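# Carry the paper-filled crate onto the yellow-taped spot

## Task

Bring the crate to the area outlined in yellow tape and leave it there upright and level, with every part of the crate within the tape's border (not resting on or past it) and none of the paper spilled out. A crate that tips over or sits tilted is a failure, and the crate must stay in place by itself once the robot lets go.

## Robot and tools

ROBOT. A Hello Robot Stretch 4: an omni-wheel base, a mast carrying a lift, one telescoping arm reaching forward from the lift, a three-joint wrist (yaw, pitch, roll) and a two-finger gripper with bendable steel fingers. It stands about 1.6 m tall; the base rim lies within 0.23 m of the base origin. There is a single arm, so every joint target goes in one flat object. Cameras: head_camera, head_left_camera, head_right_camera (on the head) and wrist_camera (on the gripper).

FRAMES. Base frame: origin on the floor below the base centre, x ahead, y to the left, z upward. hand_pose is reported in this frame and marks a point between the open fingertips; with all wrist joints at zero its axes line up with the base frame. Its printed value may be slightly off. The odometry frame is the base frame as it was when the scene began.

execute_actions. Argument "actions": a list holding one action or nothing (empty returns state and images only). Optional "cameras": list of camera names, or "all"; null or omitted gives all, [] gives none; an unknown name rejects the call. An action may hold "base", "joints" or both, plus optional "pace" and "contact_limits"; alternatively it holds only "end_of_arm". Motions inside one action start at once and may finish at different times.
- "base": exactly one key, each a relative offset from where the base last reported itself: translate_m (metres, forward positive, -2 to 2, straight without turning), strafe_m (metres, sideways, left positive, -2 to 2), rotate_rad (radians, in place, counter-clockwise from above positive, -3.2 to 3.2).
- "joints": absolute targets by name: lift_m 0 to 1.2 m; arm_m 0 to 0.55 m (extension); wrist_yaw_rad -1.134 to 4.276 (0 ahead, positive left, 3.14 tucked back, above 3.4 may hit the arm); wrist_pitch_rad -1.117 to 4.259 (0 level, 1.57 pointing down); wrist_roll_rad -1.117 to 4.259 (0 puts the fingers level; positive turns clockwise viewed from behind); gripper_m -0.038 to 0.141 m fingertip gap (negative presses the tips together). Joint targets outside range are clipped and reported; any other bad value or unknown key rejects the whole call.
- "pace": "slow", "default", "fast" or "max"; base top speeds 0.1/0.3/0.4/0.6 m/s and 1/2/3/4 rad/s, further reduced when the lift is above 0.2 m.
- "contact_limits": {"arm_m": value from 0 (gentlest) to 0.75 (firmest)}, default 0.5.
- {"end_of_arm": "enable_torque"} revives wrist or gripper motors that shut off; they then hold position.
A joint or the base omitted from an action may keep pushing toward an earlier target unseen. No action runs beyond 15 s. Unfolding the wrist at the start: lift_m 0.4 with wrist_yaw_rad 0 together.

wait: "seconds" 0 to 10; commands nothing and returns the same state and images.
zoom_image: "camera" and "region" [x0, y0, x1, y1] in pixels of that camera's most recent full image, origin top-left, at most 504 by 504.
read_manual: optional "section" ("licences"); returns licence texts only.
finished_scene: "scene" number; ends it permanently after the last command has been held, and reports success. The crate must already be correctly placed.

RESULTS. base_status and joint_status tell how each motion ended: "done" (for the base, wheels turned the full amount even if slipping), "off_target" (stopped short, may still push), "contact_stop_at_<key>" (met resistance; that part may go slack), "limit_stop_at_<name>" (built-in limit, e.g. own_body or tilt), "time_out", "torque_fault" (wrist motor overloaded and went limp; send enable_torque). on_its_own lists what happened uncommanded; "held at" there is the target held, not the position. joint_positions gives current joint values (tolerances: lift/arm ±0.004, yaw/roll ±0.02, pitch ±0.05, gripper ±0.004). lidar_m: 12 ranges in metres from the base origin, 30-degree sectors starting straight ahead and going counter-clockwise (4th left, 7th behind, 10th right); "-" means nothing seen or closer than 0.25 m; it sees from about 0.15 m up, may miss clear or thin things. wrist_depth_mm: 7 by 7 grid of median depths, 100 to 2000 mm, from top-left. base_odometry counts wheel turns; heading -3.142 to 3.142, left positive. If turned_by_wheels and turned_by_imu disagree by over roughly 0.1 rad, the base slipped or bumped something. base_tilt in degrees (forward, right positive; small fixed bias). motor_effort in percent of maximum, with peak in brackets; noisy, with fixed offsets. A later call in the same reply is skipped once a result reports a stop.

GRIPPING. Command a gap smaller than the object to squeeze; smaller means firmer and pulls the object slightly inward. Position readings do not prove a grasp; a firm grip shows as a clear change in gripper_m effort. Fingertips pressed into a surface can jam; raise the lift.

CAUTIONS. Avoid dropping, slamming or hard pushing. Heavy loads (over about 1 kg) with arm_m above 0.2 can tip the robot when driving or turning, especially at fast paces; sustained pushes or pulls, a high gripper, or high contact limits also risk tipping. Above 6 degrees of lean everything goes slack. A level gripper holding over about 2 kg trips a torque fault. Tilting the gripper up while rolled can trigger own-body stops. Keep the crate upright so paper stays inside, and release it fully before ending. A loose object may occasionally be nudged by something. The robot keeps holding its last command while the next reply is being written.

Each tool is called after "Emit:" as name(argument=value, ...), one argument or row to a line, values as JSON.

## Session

Emit:
execute_actions(
  actions=[
    {"joints":{"lift_m":0.4,"wrist_yaw_rad":0,"gripper_m":0.0}},
  ],
)

Scene clock: 2.43 s.
base_odometry: x=+0.000 y=+0.000 heading=+0.000 (m, m, rad; odometry frame)
turned_by_wheels: +0.000 (rad since the last result)
turned_by_imu: -0.001 (rad since the last result)
base_tilt: forward=-0.6 right=+0.0 (deg)
lidar_m: 0.92 0.80 0.80 0.92 1.65 2.29 2.67 2.96 2.19 2.09 1.81 1.54
base_status: not commanded
joint_positions: lift_m=+0.400 arm_m=+0.002 wrist_yaw_rad=+0.000 wrist_pitch_rad=+0.018 wrist_roll_rad=+0.010 gripper_m=+0.000
joint_status: all done
motor_effort: lift_m=+21(23) arm_m=+0(0) wrist_yaw_rad=-2(5) wrist_pitch_rad=-4(5) wrist_roll_rad=-3(2) gripper_m=-8(5) wheel_0=+0(0) wheel_1=+0(0) wheel_2=+0(0) (%)
hand_pose: x=+0.4619 y=-0.0873 z=+0.5727 quat_wxyz=(+1.000, +0.005, +0.009, +0.000) (m; base frame)
wrist_depth_mm: 597 691 820 1042 1366 - 1921 / 597 699 842 1042 1336 - 1921 / 603 691 842 1042 1336 - 1921 / 591 683 842 1025 1336 - 1921 / 597 691 831 1042 1366 - 1863 / 597 691 788 206 1366 1983 1863 / 597 668 177 182 168 1661 1661
pictures: head_camera, head_left_camera, head_right_camera, wrist_camera
camera_calibration (this result's frames):
wrist_camera: T_world_to_cam=[[-0.0378758, -0.998941, 0.0261236, -0.0952416], [0.0186369, -0.026844, -0.999466, 0.626808], [0.999109, -0.0373687, 0.0196339, -0.250891], [0, 0, 0, 1]] pos_world=[0.235378, -0.0876902, 0.633887]
Images, in order (width x height): head_camera 420x560, head_left_camera 420x672, head_right_camera 420x672, wrist_camera 616x392.

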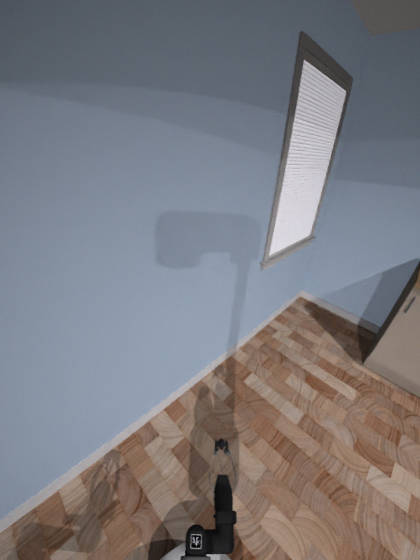

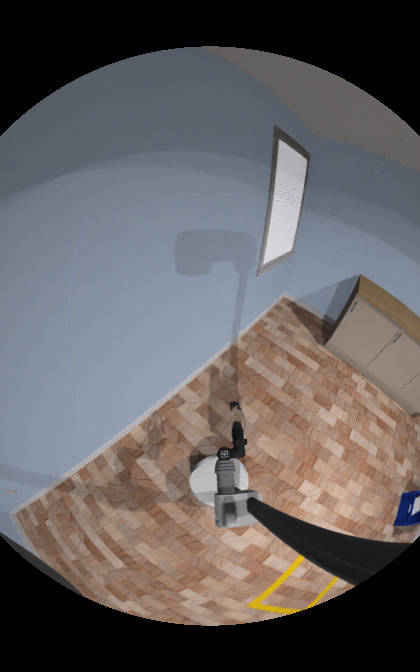

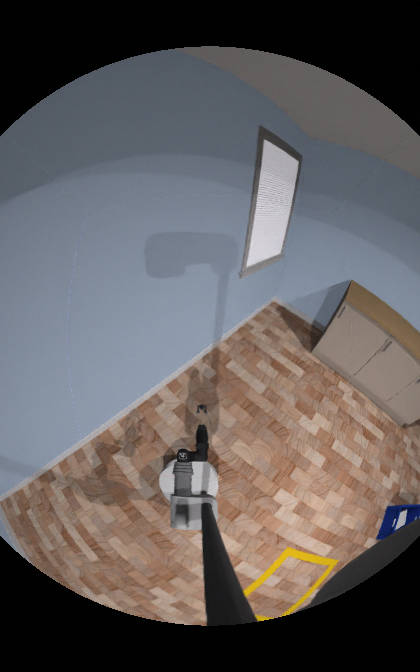

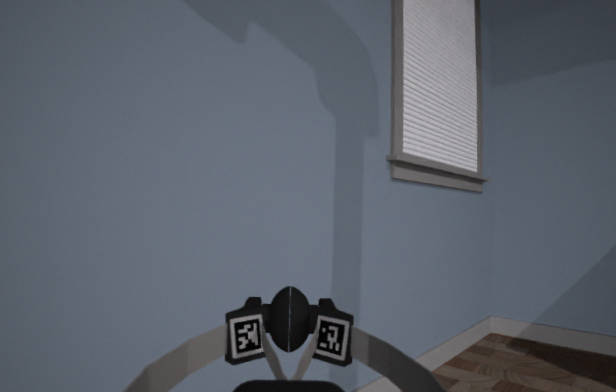

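Wall normal is at about 45°; face away from it.

Emit:
execute_actions(
  actions=[
    {"base":{"rotate_rad":-2.356},"joints":{"wrist_pitch_rad":1.57}},
  ],
  cameras=["head_camera","head_left_camera"],
)

Scene clock: 5.17 s.
base_odometry: x=+0.000 y=+0.000 heading=-2.356 (m, m, rad; odometry frame)
turned_by_wheels: -2.356 (rad since the last result)
turned_by_imu: -2.324 (rad since the last result)
base_tilt: forward=-0.7 right=+0.1 (deg)
lidar_m: 2.18 2.19 1.87 1.81 1.13 0.82 0.80 0.83 1.16 2.30 2.37 3.05
base_status: done
joint_positions: lift_m=+0.400 arm_m=+0.002 wrist_yaw_rad=+0.000 wrist_pitch_rad=+1.570 wrist_roll_rad=+0.010 gripper_m=+0.000
joint_status: all done
motor_effort: lift_m=+19(21) arm_m=+0(0) wrist_yaw_rad=-1(1) wrist_pitch_rad=+2(8) wrist_roll_rad=-2(1) gripper_m=-6(6) wheel_0=+1(5) wheel_1=+0(5) wheel_2=+0(8) (%)
hand_pose: x=+0.1736 y=-0.0874 z=+0.2897 quat_wxyz=(+0.707, +0.004, +0.707, -0.004) (m; base frame)
wrist_depth_mm: 512 517 525 530 535 539 544 / 517 512 521 530 535 539 544 / 504 512 517 525 525 530 535 / 504 508 504 517 525 530 530 / 492 359 320 512 517 521 525 / 291 290 291 206 517 517 521 / 285 286 177 182 168 517 517
pictures: head_camera, head_left_camera
Images, in order (width x height): head_camera 420x560, head_left_camera 420x672.

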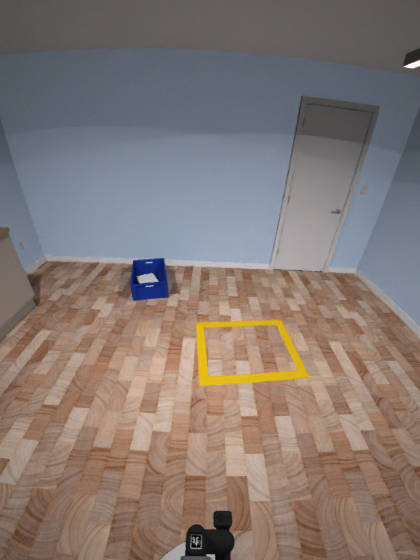

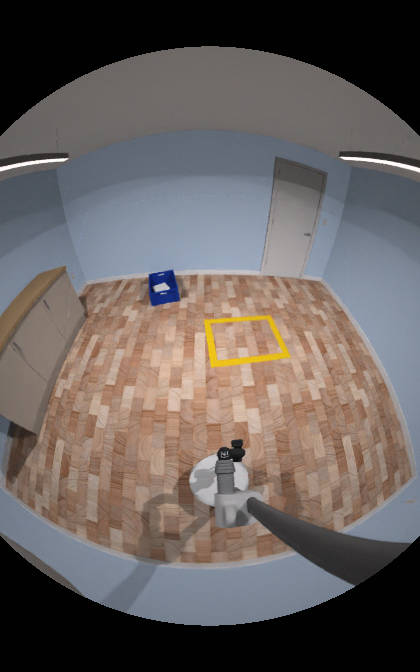

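Emit:
execute_actions(
  actions=[
    {"base":{"strafe_m":0.7},"pace":"fast"},
  ],
  cameras=[],
)

Emit:
execute_actions(
  actions=[
    {"base":{"translate_m":1.65},"joints":{"arm_m":0.3},"pace":"fast"},
  ],
  cameras=["head_camera","wrist_camera"],
)

Scene clock: 8.97 s.
base_odometry: x=+0.495 y=-0.495 heading=-2.356 (m, m, rad; odometry frame)
turned_by_wheels: +0.000 (rad since the last result)
turned_by_imu: +0.000 (rad since the last result)
base_tilt: forward=-0.8 right=+0.0 (deg)
lidar_m: 2.06 1.57 1.15 1.11 1.10 0.82 0.79 0.83 1.16 3.00 3.11 3.06
base_status: done
joint_positions: lift_m=+0.400 arm_m=+0.002 wrist_yaw_rad=+0.000 wrist_pitch_rad=+1.570 wrist_roll_rad=+0.010 gripper_m=+0.000
joint_status: not commanded
motor_effort: lift_m=+20(19) arm_m=+0(0) wrist_yaw_rad=+0(0) wrist_pitch_rad=+2(3) wrist_roll_rad=-1(2) gripper_m=-6(3) wheel_0=+1(11) wheel_1=+0(13) wheel_2=+0(1) (%)
hand_pose: x=+0.1736 y=-0.0874 z=+0.2897 quat_wxyz=(+0.707, +0.004, +0.707, -0.004) (m; base frame)
wrist_depth_mm: 517 517 525 530 535 544 549 / 508 512 521 525 530 535 539 / 504 508 517 521 525 530 535 / 500 504 512 517 521 525 535 / 496 359 324 512 512 521 525 / 294 290 293 206 508 517 521 / 285 285 177 182 168 517 517
pictures: none
No camera images: the call's "cameras" was empty. Leave "cameras" out to get every camera's image.

Scene clock: 14.47 s.
base_odometry: x=-0.671 y=-1.662 heading=-2.356 (m, m, rad; odometry frame)
turned_by_wheels: +0.000 (rad since the last result)
turned_by_imu: -0.003 (rad since the last result)
base_tilt: forward=-0.7 right=+0.1 (deg)
lidar_m: 0.42 1.34 1.81 1.08 1.13 1.57 2.45 2.55 3.11 3.01 1.83 0.46
base_status: done
joint_positions: lift_m=+0.400 arm_m=+0.299 wrist_yaw_rad=+0.000 wrist_pitch_rad=+1.570 wrist_roll_rad=+0.010 gripper_m=+0.000
joint_status: all done
motor_effort: lift_m=+19(20) arm_m=+8(9) wrist_yaw_rad=-1(0) wrist_pitch_rad=+2(2) wrist_roll_rad=-1(2) gripper_m=-3(7) wheel_0=+0(4) wheel_1=+0(2) wheel_2=-1(11) (%)
hand_pose: x=+0.4697 y=-0.0874 z=+0.2897 quat_wxyz=(+0.707, +0.004, +0.707, -0.004) (m; base frame)
wrist_depth_mm: 368 410 415 418 452 336 544 / 353 407 410 415 484 334 539 / 336 449 407 410 500 334 539 / 307 488 404 512 512 329 530 / 300 449 500 508 373 298 521 / 286 343 286 205 508 521 521 / 278 282 177 182 168 512 517
pictures: head_camera, wrist_camera
camera_calibration (this result's frames):
wrist_camera: T_world_to_cam=[[0.0255846, -0.998922, 0.0387417, -0.121118], [-0.998916, -0.0270535, -0.0378795, 0.543165], [0.0388868, -0.0377306, -0.998531, 0.492738], [0, 0, 0, 1]] pos_world=[0.526514, -0.0877015, 0.517281]
Images, in order (width x height): head_camera 420x560, wrist_camera 616x392.

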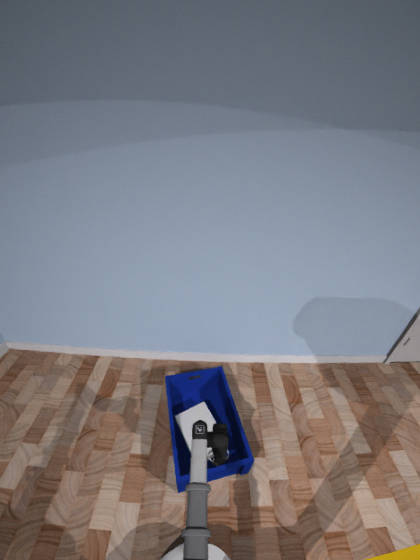

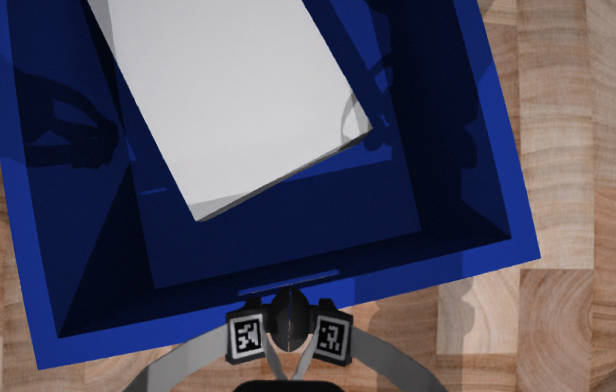

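Emit:
execute_actions(
  actions=[
    {"base":{"strafe_m":-0.05},"joints":{"arm_m":0.36}},
  ],
  cameras=[],
)

Emit:
execute_actions(
  actions=[
    {"joints":{"lift_m":0.2}},
  ],
  cameras=["wrist_camera"],
)

Emit:
execute_actions(
  actions=[
    {"base":{"translate_m":-0.08},"pace":"slow"},
  ],
  cameras=[],
)

Emit:
execute_actions(
  actions=[
    {"base":{"translate_m":-0.93}},
  ],
  cameras=[],
)

Emit:
execute_actions(
  actions=[
    {"base":{"strafe_m":-0.75}},
  ],
  cameras=["head_camera"],
)

Scene clock: 16.57 s.
base_odometry: x=-0.707 y=-1.627 heading=-2.356 (m, m, rad; odometry frame)
turned_by_wheels: +0.000 (rad since the last result)
turned_by_imu: -0.001 (rad since the last result)
base_tilt: forward=-0.7 right=+0.3 (deg)
lidar_m: 0.41 0.42 1.86 1.12 1.19 1.67 2.44 2.56 3.07 2.96 1.83 0.51
base_status: done
joint_positions: lift_m=+0.400 arm_m=+0.359 wrist_yaw_rad=+0.000 wrist_pitch_rad=+1.570 wrist_roll_rad=+0.010 gripper_m=+0.000
joint_status: all done
motor_effort: lift_m=+19(19) arm_m=+8(9) wrist_yaw_rad=-1(0) wrist_pitch_rad=+2(2) wrist_roll_rad=-2(1) gripper_m=-9(8) wheel_0=-2(8) wheel_1=+0(4) wheel_2=+0(1) (%)
hand_pose: x=+0.5297 y=-0.0874 z=+0.2897 quat_wxyz=(+0.707, +0.004, +0.707, -0.004) (m; base frame)
wrist_depth_mm: 407 410 415 525 345 544 539 / 402 407 413 521 351 539 539 / 424 402 402 517 342 530 539 / 415 399 402 508 375 525 530 / 402 480 500 504 415 521 525 / 382 492 496 205 338 517 525 / 345 353 177 181 168 512 517
pictures: none
No camera images: the call's "cameras" was empty. Leave "cameras" out to get every camera's image.

Scene clock: 18.47 s.
base_odometry: x=-0.707 y=-1.627 heading=-2.356 (m, m, rad; odometry frame)
turned_by_wheels: +0.000 (rad since the last result)
turned_by_imu: -0.001 (rad since the last result)
base_tilt: forward=-0.9 right=+0.1 (deg)
lidar_m: 0.42 0.43 1.86 1.14 1.17 1.67 2.45 2.57 3.07 2.96 1.84 0.52
base_status: not commanded
joint_positions: lift_m=+0.200 arm_m=+0.359 wrist_yaw_rad=+0.000 wrist_pitch_rad=+1.570 wrist_roll_rad=+0.010 gripper_m=+0.000
joint_status: all done
motor_effort: lift_m=+16(16) arm_m=+8(8) wrist_yaw_rad=-2(0) wrist_pitch_rad=+3(3) wrist_roll_rad=-1(1) gripper_m=-7(7) wheel_0=-1(1) wheel_1=+0(0) wheel_2=+0(0) (%)
hand_pose: x=+0.5297 y=-0.0874 z=+0.0899 quat_wxyz=(+0.707, +0.004, +0.707, -0.004) (m; base frame)
wrist_depth_mm: 205 207 208 319 278 170 - / 203 205 207 208 304 180 141 / 202 204 206 207 314 191 148 / 200 202 204 309 310 204 156 / 198 200 304 306 309 216 163 / 202 298 300 206 307 230 170 / 293 296 177 182 168 205 -
pictures: wrist_camera
camera_calibration (this result's frames):
wrist_camera: T_world_to_cam=[[0.0254455, -0.998925, 0.03874, -0.114839], [-0.998922, -0.0269118, -0.0378101, 0.595473], [0.038812, -0.0377361, -0.998534, 0.290988], [0, 0, 0, 1]] pos_world=[0.58646, -0.0877096, 0.317526]
Images, in order (width x height): wrist_camera 616x392.

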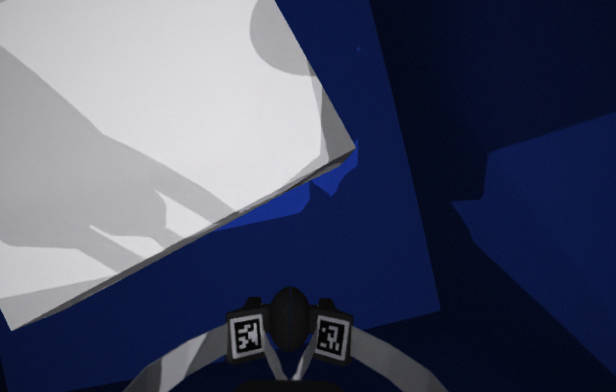

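Scene clock: 20.53 s.
base_odometry: x=-0.650 y=-1.570 heading=-2.355 (m, m, rad; odometry frame)
turned_by_wheels: +0.001 (rad since the last result)
turned_by_imu: +0.001 (rad since the last result)
base_tilt: forward=-0.7 right=+0.1 (deg)
lidar_m: 0.48 0.49 1.18 1.13 1.20 1.67 2.37 2.49 3.05 2.95 1.93 0.56
base_status: done
joint_positions: lift_m=+0.200 arm_m=+0.360 wrist_yaw_rad=+0.010 wrist_pitch_rad=+1.556 wrist_roll_rad=+0.008 gripper_m=+0.000
joint_status: not commanded
on_its_own: wrist_yaw_rad is at rest, and its effort (-29) is outside its rest range (-13 to +13); wrist_pitch_rad is at rest, and its effort (+44) is outside its rest range (-23 to +23)
motor_effort: lift_m=+17(17) arm_m=+3(8) wrist_yaw_rad=-29(37) wrist_pitch_rad=+44(45) wrist_roll_rad=+4(10) gripper_m=-8(9) wheel_0=+2(4) wheel_1=-1(2) wheel_2=+12(17) (%)
hand_pose: x=+0.5356 y=-0.0874 z=+0.0899 quat_wxyz=(+0.712, -0.001, +0.702, +0.001) (m; base frame)
wrist_depth_mm: 210 211 213 216 325 202 - / 208 209 211 214 322 210 162 / 205 207 209 226 320 218 167 / 203 205 309 312 317 227 174 / 224 304 306 310 312 236 179 / 297 301 303 206 278 223 182 / 252 228 177 176 163 163 -
pictures: none
No camera images: the call's "cameras" was empty. Leave "cameras" out to get every camera's image.

Scene clock: 25.10 s.
base_odometry: x=+0.006 y=-0.912 heading=-2.355 (m, m, rad; odometry frame)
turned_by_wheels: +0.000 (rad since the last result)
turned_by_imu: +0.006 (rad since the last result)
base_tilt: forward=-0.8 right=+0.0 (deg)
lidar_m: 0.52 0.55 1.21 1.15 1.22 1.48 1.44 1.52 2.10 2.93 3.07 0.51
base_status: done
joint_positions: lift_m=+0.200 arm_m=+0.360 wrist_yaw_rad=+0.007 wrist_pitch_rad=+1.556 wrist_roll_rad=+0.011 gripper_m=+0.000
joint_status: not commanded
on_its_own: wrist_yaw_rad is at rest, and its effort (-22) is outside its rest range (-13 to +13); wrist_pitch_rad is at rest, and its effort (+43) is outside its rest range (-23 to +23)
motor_effort: lift_m=+17(18) arm_m=+2(3) wrist_yaw_rad=-22(34) wrist_pitch_rad=+43(52) wrist_roll_rad=-2(6) gripper_m=-7(8) wheel_0=-2(5) wheel_1=+0(6) wheel_2=+8(22) (%)
hand_pose: x=+0.5355 y=-0.0874 z=+0.0898 quat_wxyz=(+0.712, +0.001, +0.702, -0.001) (m; base frame)
wrist_depth_mm: 277 211 213 216 218 327 230 / 289 209 211 213 215 314 224 / 300 207 208 211 213 297 216 / 303 306 309 312 317 283 208 / 300 303 307 310 314 268 200 / 207 239 270 205 309 253 191 / 152 158 169 179 168 227 -
pictures: none
No camera images: the call's "cameras" was empty. Leave "cameras" out to get every camera's image.

Scene clock: 28.93 s.
base_odometry: x=-0.526 y=-0.384 heading=-2.352 (m, m, rad; odometry frame)
turned_by_wheels: +0.003 (rad since the last result)
turned_by_imu: +0.013 (rad since the last result)
base_tilt: forward=-0.8 right=+0.0 (deg)
lidar_m: 0.36 0.31 1.98 1.90 2.04 1.51 1.46 1.53 2.15 2.19 2.28 2.36
base_status: done
joint_positions: lift_m=+0.200 arm_m=+0.360 wrist_yaw_rad=+0.004 wrist_pitch_rad=+1.566 wrist_roll_rad=+0.009 gripper_m=+0.000
joint_status: not commanded
motor_effort: lift_m=+18(18) arm_m=+2(2) wrist_yaw_rad=-11(22) wrist_pitch_rad=+13(43) wrist_roll_rad=+3(5) gripper_m=-9(11) wheel_0=+13(25) wheel_1=+6(6) wheel_2=+13(18) (%)
hand_pose: x=+0.5322 y=-0.0874 z=+0.0898 quat_wxyz=(+0.709, +0.002, +0.706, -0.002) (m; base frame)
wrist_depth_mm: 312 314 - 324 324 327 330 / 309 310 - 320 322 324 329 / 214 306 312 - 320 320 324 / 200 224 307 - 315 317 322 / 199 223 304 307 - 315 317 / 198 298 301 204 - 312 315 / 216 296 180 181 156 - 310
pictures: head_camera
Images, in order (width x height): head_camera 420x560.

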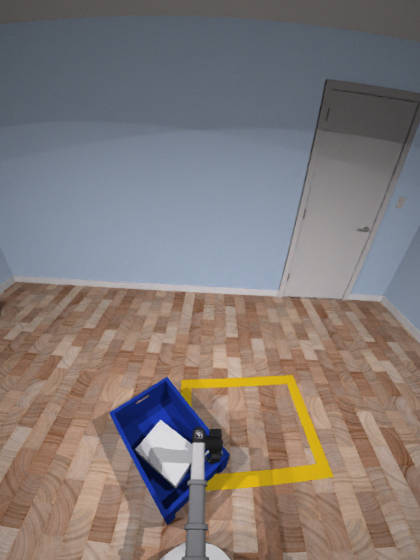

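Emit:
execute_actions(
  actions=[
    {"base":{"strafe_m":-0.2},"joints":{"arm_m":0.55},"pace":"slow"},
  ],
  cameras=[],
)

Emit:
execute_actions(
  actions=[
    {"base":{"translate_m":0.23},"pace":"slow"},
  ],
  cameras=["head_camera"],
)

Emit:
execute_actions(
  actions=[
    {"base":{"translate_m":0.05},"joints":{"arm_m":0.35}},
  ],
  cameras=[],
)

Emit:
execute_actions(
  actions=[
    {"base":{"strafe_m":-0.25},"pace":"slow"},
  ],
  cameras=["head_camera","wrist_camera"],
)

Scene clock: 32.73 s.
base_odometry: x=-0.669 y=-0.243 heading=-2.349 (m, m, rad; odometry frame)
turned_by_wheels: +0.003 (rad since the last result)
turned_by_imu: +0.005 (rad since the last result)
base_tilt: forward=-0.8 right=+0.0 (deg)
lidar_m: 0.39 0.46 2.18 2.10 2.03 1.51 1.46 1.52 2.06 1.97 2.09 2.34
base_status: done
joint_positions: lift_m=+0.200 arm_m=+0.548 wrist_yaw_rad=-0.004 wrist_pitch_rad=+1.575 wrist_roll_rad=+0.011 gripper_m=+0.000
joint_status: all done
motor_effort: lift_m=+18(18) arm_m=+10(11) wrist_yaw_rad=+11(12) wrist_pitch_rad=-14(14) wrist_roll_rad=-4(3) gripper_m=-9(10) wheel_0=+19(22) wheel_1=+8(9) wheel_2=+11(11) (%)
hand_pose: x=+0.7173 y=-0.0874 z=+0.0898 quat_wxyz=(+0.705, +0.005, +0.709, -0.005) (m; base frame)
wrist_depth_mm: 310 314 315 319 322 324 325 / 309 312 314 315 319 322 322 / 307 307 312 314 315 319 322 / - - 310 310 312 315 319 / 276 - - 309 312 314 317 / 196 244 300 - 150 312 312 / 195 196 180 148 - - 312
pictures: none
No camera images: the call's "cameras" was empty. Leave "cameras" out to get every camera's image.

Scene clock: 36.30 s.
base_odometry: x=-0.830 y=-0.407 heading=-2.348 (m, m, rad; odometry frame)
turned_by_wheels: +0.001 (rad since the last result)
turned_by_imu: +0.001 (rad since the last result)
base_tilt: forward=-0.8 right=+0.1 (deg)
lidar_m: 0.35 0.35 0.47 2.09 2.21 1.74 1.69 1.79 2.08 1.99 2.10 0.36
base_status: done
joint_positions: lift_m=+0.200 arm_m=+0.548 wrist_yaw_rad=-0.006 wrist_pitch_rad=+1.591 wrist_roll_rad=+0.009 gripper_m=+0.000
joint_status: not commanded
on_its_own: wrist_yaw_rad is at rest, and its effort (+19) is outside its rest range (-13 to +13); wrist_pitch_rad is at rest, and its effort (-60) is outside its rest range (-23 to +23)
motor_effort: lift_m=+18(18) arm_m=+10(10) wrist_yaw_rad=+19(23) wrist_pitch_rad=-60(60) wrist_roll_rad=+1(7) gripper_m=-7(9) wheel_0=+12(18) wheel_1=+5(11) wheel_2=-2(12) (%)
hand_pose: x=+0.7125 y=-0.0874 z=+0.0899 quat_wxyz=(+0.700, +0.005, +0.714, -0.006) (m; base frame)
wrist_depth_mm: 306 307 309 312 314 317 320 / 301 306 306 310 314 315 319 / 301 303 306 309 312 315 317 / 301 303 306 309 310 314 315 / 300 300 304 306 220 312 314 / 151 155 195 183 116 114 314 / - - - - - - -
pictures: head_camera
Images, in order (width x height): head_camera 420x560.

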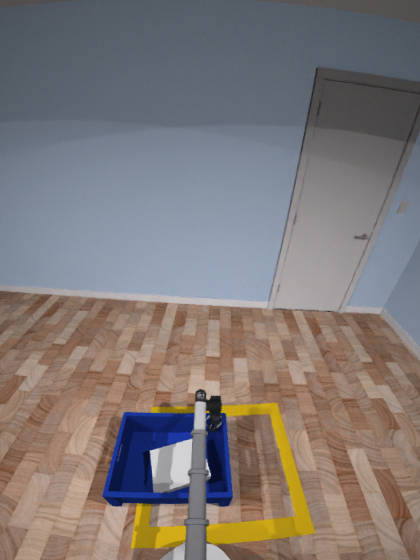

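Scene clock: 38.00 s.
base_odometry: x=-0.865 y=-0.443 heading=-2.348 (m, m, rad; odometry frame)
turned_by_wheels: +0.000 (rad since the last result)
turned_by_imu: +0.000 (rad since the last result)
base_tilt: forward=-0.8 right=+0.0 (deg)
lidar_m: 0.28 0.29 0.43 2.09 2.23 1.81 1.73 1.85 2.07 1.98 2.09 0.30
base_status: done
joint_positions: lift_m=+0.200 arm_m=+0.351 wrist_yaw_rad=+0.000 wrist_pitch_rad=+1.570 wrist_roll_rad=+0.010 gripper_m=+0.000
joint_status: all done
motor_effort: lift_m=+18(18) arm_m=-8(10) wrist_yaw_rad=+1(20) wrist_pitch_rad=+2(65) wrist_roll_rad=-1(2) gripper_m=-3(8) wheel_0=+1(11) wheel_1=-1(9) wheel_2=+0(7) (%)
hand_pose: x=+0.5226 y=-0.0874 z=+0.0898 quat_wxyz=(+0.707, +0.004, +0.707, -0.003) (m; base frame)
wrist_depth_mm: 197 200 204 199 173 - - / 273 278 283 285 175 108 329 / 303 306 309 314 175 108 325 / 200 201 307 310 176 109 - / 198 200 306 306 176 108 - / 196 198 227 206 174 108 - / 195 196 177 182 156 - -
pictures: none
No camera images: the call's "cameras" was empty. Leave "cameras" out to get every camera's image.

Scene clock: 41.63 s.
base_odometry: x=-1.043 y=-0.268 heading=-2.345 (m, m, rad; odometry frame)
turned_by_wheels: +0.003 (rad since the last result)
turned_by_imu: +0.008 (rad since the last result)
base_tilt: forward=-0.9 right=+0.0 (deg)
lidar_m: 0.31 0.33 0.45 2.34 2.42 1.78 1.75 1.84 1.81 1.72 1.86 0.30
base_status: done
joint_positions: lift_m=+0.200 arm_m=+0.351 wrist_yaw_rad=-0.001 wrist_pitch_rad=+1.571 wrist_roll_rad=+0.011 gripper_m=+0.000
joint_status: not commanded
motor_effort: lift_m=+18(18) arm_m=-7(8) wrist_yaw_rad=+2(5) wrist_pitch_rad=+1(7) wrist_roll_rad=-3(0) gripper_m=-8(11) wheel_0=+19(29) wheel_1=+5(1) wheel_2=+10(14) (%)
hand_pose: x=+0.5222 y=-0.0874 z=+0.0898 quat_wxyz=(+0.707, +0.004, +0.707, -0.004) (m; base frame)
wrist_depth_mm: 220 218 213 202 186 113 - / 306 309 298 289 190 111 - / 304 307 310 314 183 109 - / 200 202 307 310 176 111 - / 198 200 303 307 169 108 317 / 198 198 215 204 164 108 315 / 195 196 180 185 156 - -
pictures: head_camera, wrist_camera
camera_calibration (this result's frames):
wrist_camera: T_world_to_cam=[[0.0246295, -0.998946, 0.0387252, -0.114218], [-0.998966, -0.0260733, -0.0372309, 0.588009], [0.0382013, -0.0377682, -0.998556, 0.29148], [0, 0, 0, 1]] pos_world=[0.579079, -0.0877575, 0.317374]
Images, in order (width x height): head_camera 420x560, wrist_camera 616x392.

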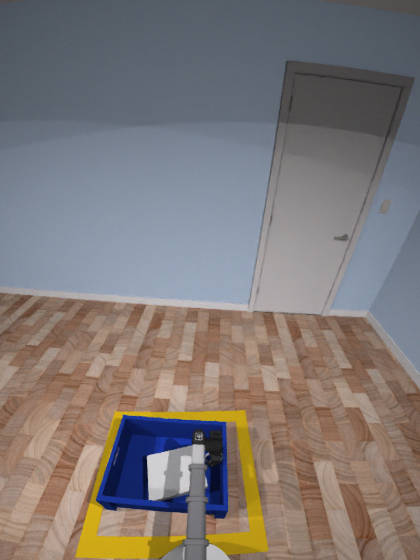

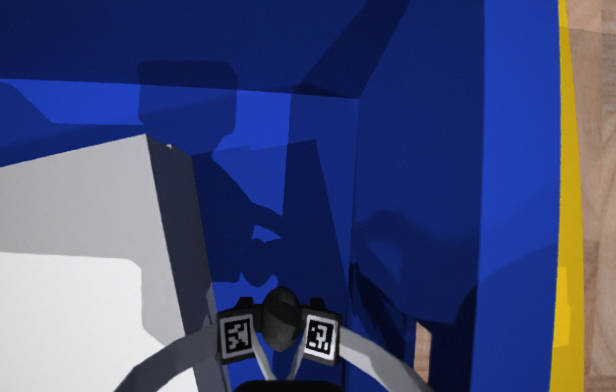

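Emit:
execute_actions(
  actions=[
    {"base":{"strafe_m":-0.04},"pace":"slow"},
  ],
  cameras=[],
)

Emit:
execute_actions(
  actions=[
    {"base":{"strafe_m":0.02},"joints":{"lift_m":0.9}},
  ],
  cameras=["head_camera","wrist_camera"],
)

Scene clock: 43.63 s.
base_odometry: x=-1.071 y=-0.241 heading=-2.343 (m, m, rad; odometry frame)
turned_by_wheels: +0.002 (rad since the last result)
turned_by_imu: +0.003 (rad since the last result)
base_tilt: forward=-0.9 right=-0.1 (deg)
lidar_m: 0.31 0.31 0.45 2.39 2.39 1.81 1.74 1.85 1.77 1.69 1.80 0.31
base_status: done
joint_positions: lift_m=+0.200 arm_m=+0.351 wrist_yaw_rad=-0.001 wrist_pitch_rad=+1.571 wrist_roll_rad=+0.011 gripper_m=+0.000
joint_status: not commanded
motor_effort: lift_m=+18(18) arm_m=-7(7) wrist_yaw_rad=+4(7) wrist_pitch_rad=-1(5) wrist_roll_rad=-4(5) gripper_m=-9(9) wheel_0=+18(29) wheel_1=+4(4) wheel_2=+9(13) (%)
hand_pose: x=+0.5219 y=-0.0874 z=+0.0898 quat_wxyz=(+0.707, +0.004, +0.707, -0.004) (m; base frame)
wrist_depth_mm: 223 220 216 202 186 114 - / 307 309 303 290 193 113 - / 306 241 310 312 186 110 - / 200 202 309 309 178 109 - / 200 200 304 306 170 109 - / 197 198 214 204 164 108 314 / 196 196 178 186 155 - -
pictures: none
No camera images: the call's "cameras" was empty. Leave "cameras" out to get every camera's image.

Scene clock: 47.23 s.
base_odometry: x=-1.057 y=-0.255 heading=-2.343 (m, m, rad; odometry frame)
turned_by_wheels: +0.000 (rad since the last result)
turned_by_imu: -0.001 (rad since the last result)
base_tilt: forward=-0.8 right=+0.1 (deg)
lidar_m: 0.27 0.33 0.46 2.36 2.39 1.81 1.75 1.85 1.78 1.71 1.83 0.30
base_status: done
joint_positions: lift_m=+0.900 arm_m=+0.351 wrist_yaw_rad=+0.000 wrist_pitch_rad=+1.570 wrist_roll_rad=+0.011 gripper_m=+0.000
joint_status: all done
motor_effort: lift_m=+21(21) arm_m=-7(7) wrist_yaw_rad=+1(3) wrist_pitch_rad=+2(1) wrist_roll_rad=-2(3) gripper_m=-6(11) wheel_0=+1(18) wheel_1=-1(9) wheel_2=-1(9) (%)
hand_pose: x=+0.5224 y=-0.0874 z=+0.7895 quat_wxyz=(+0.707, +0.004, +0.707, -0.004) (m; base frame)
wrist_depth_mm: 1008 1025 1025 1060 1060 1060 1078 / 1008 991 1042 1025 1042 1060 1042 / 991 991 1025 1025 1042 1042 1060 / 891 991 1008 1008 1025 1060 1060 / 917 976 904 1008 1025 1042 1025 / 820 891 878 206 1025 1025 1025 / 960 976 177 181 168 1025 1008
pictures: head_camera, wrist_camera
camera_calibration (this result's frames):
wrist_camera: T_world_to_cam=[[0.0250656, -0.998935, 0.0387422, -0.141562], [-0.998929, -0.0265358, -0.0379114, 0.614788], [0.0388991, -0.0377504, -0.99853, 0.989832], [0, 0, 0, 1]] pos_world=[0.579174, -0.0877311, 1.01717]
Images, in order (width x height): head_camera 420x560, wrist_camera 616x392.

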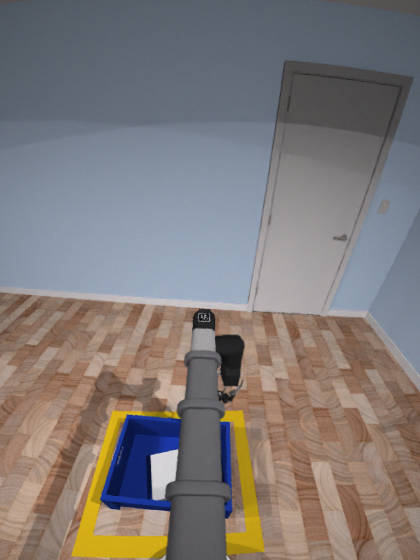

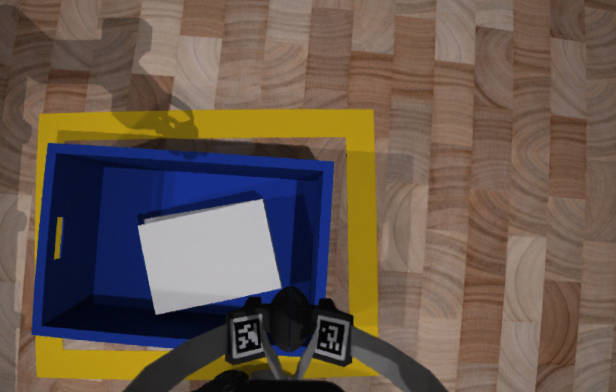

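Emit:
finished_scene(
  scene=2,
)

The scene is finished: the task was done.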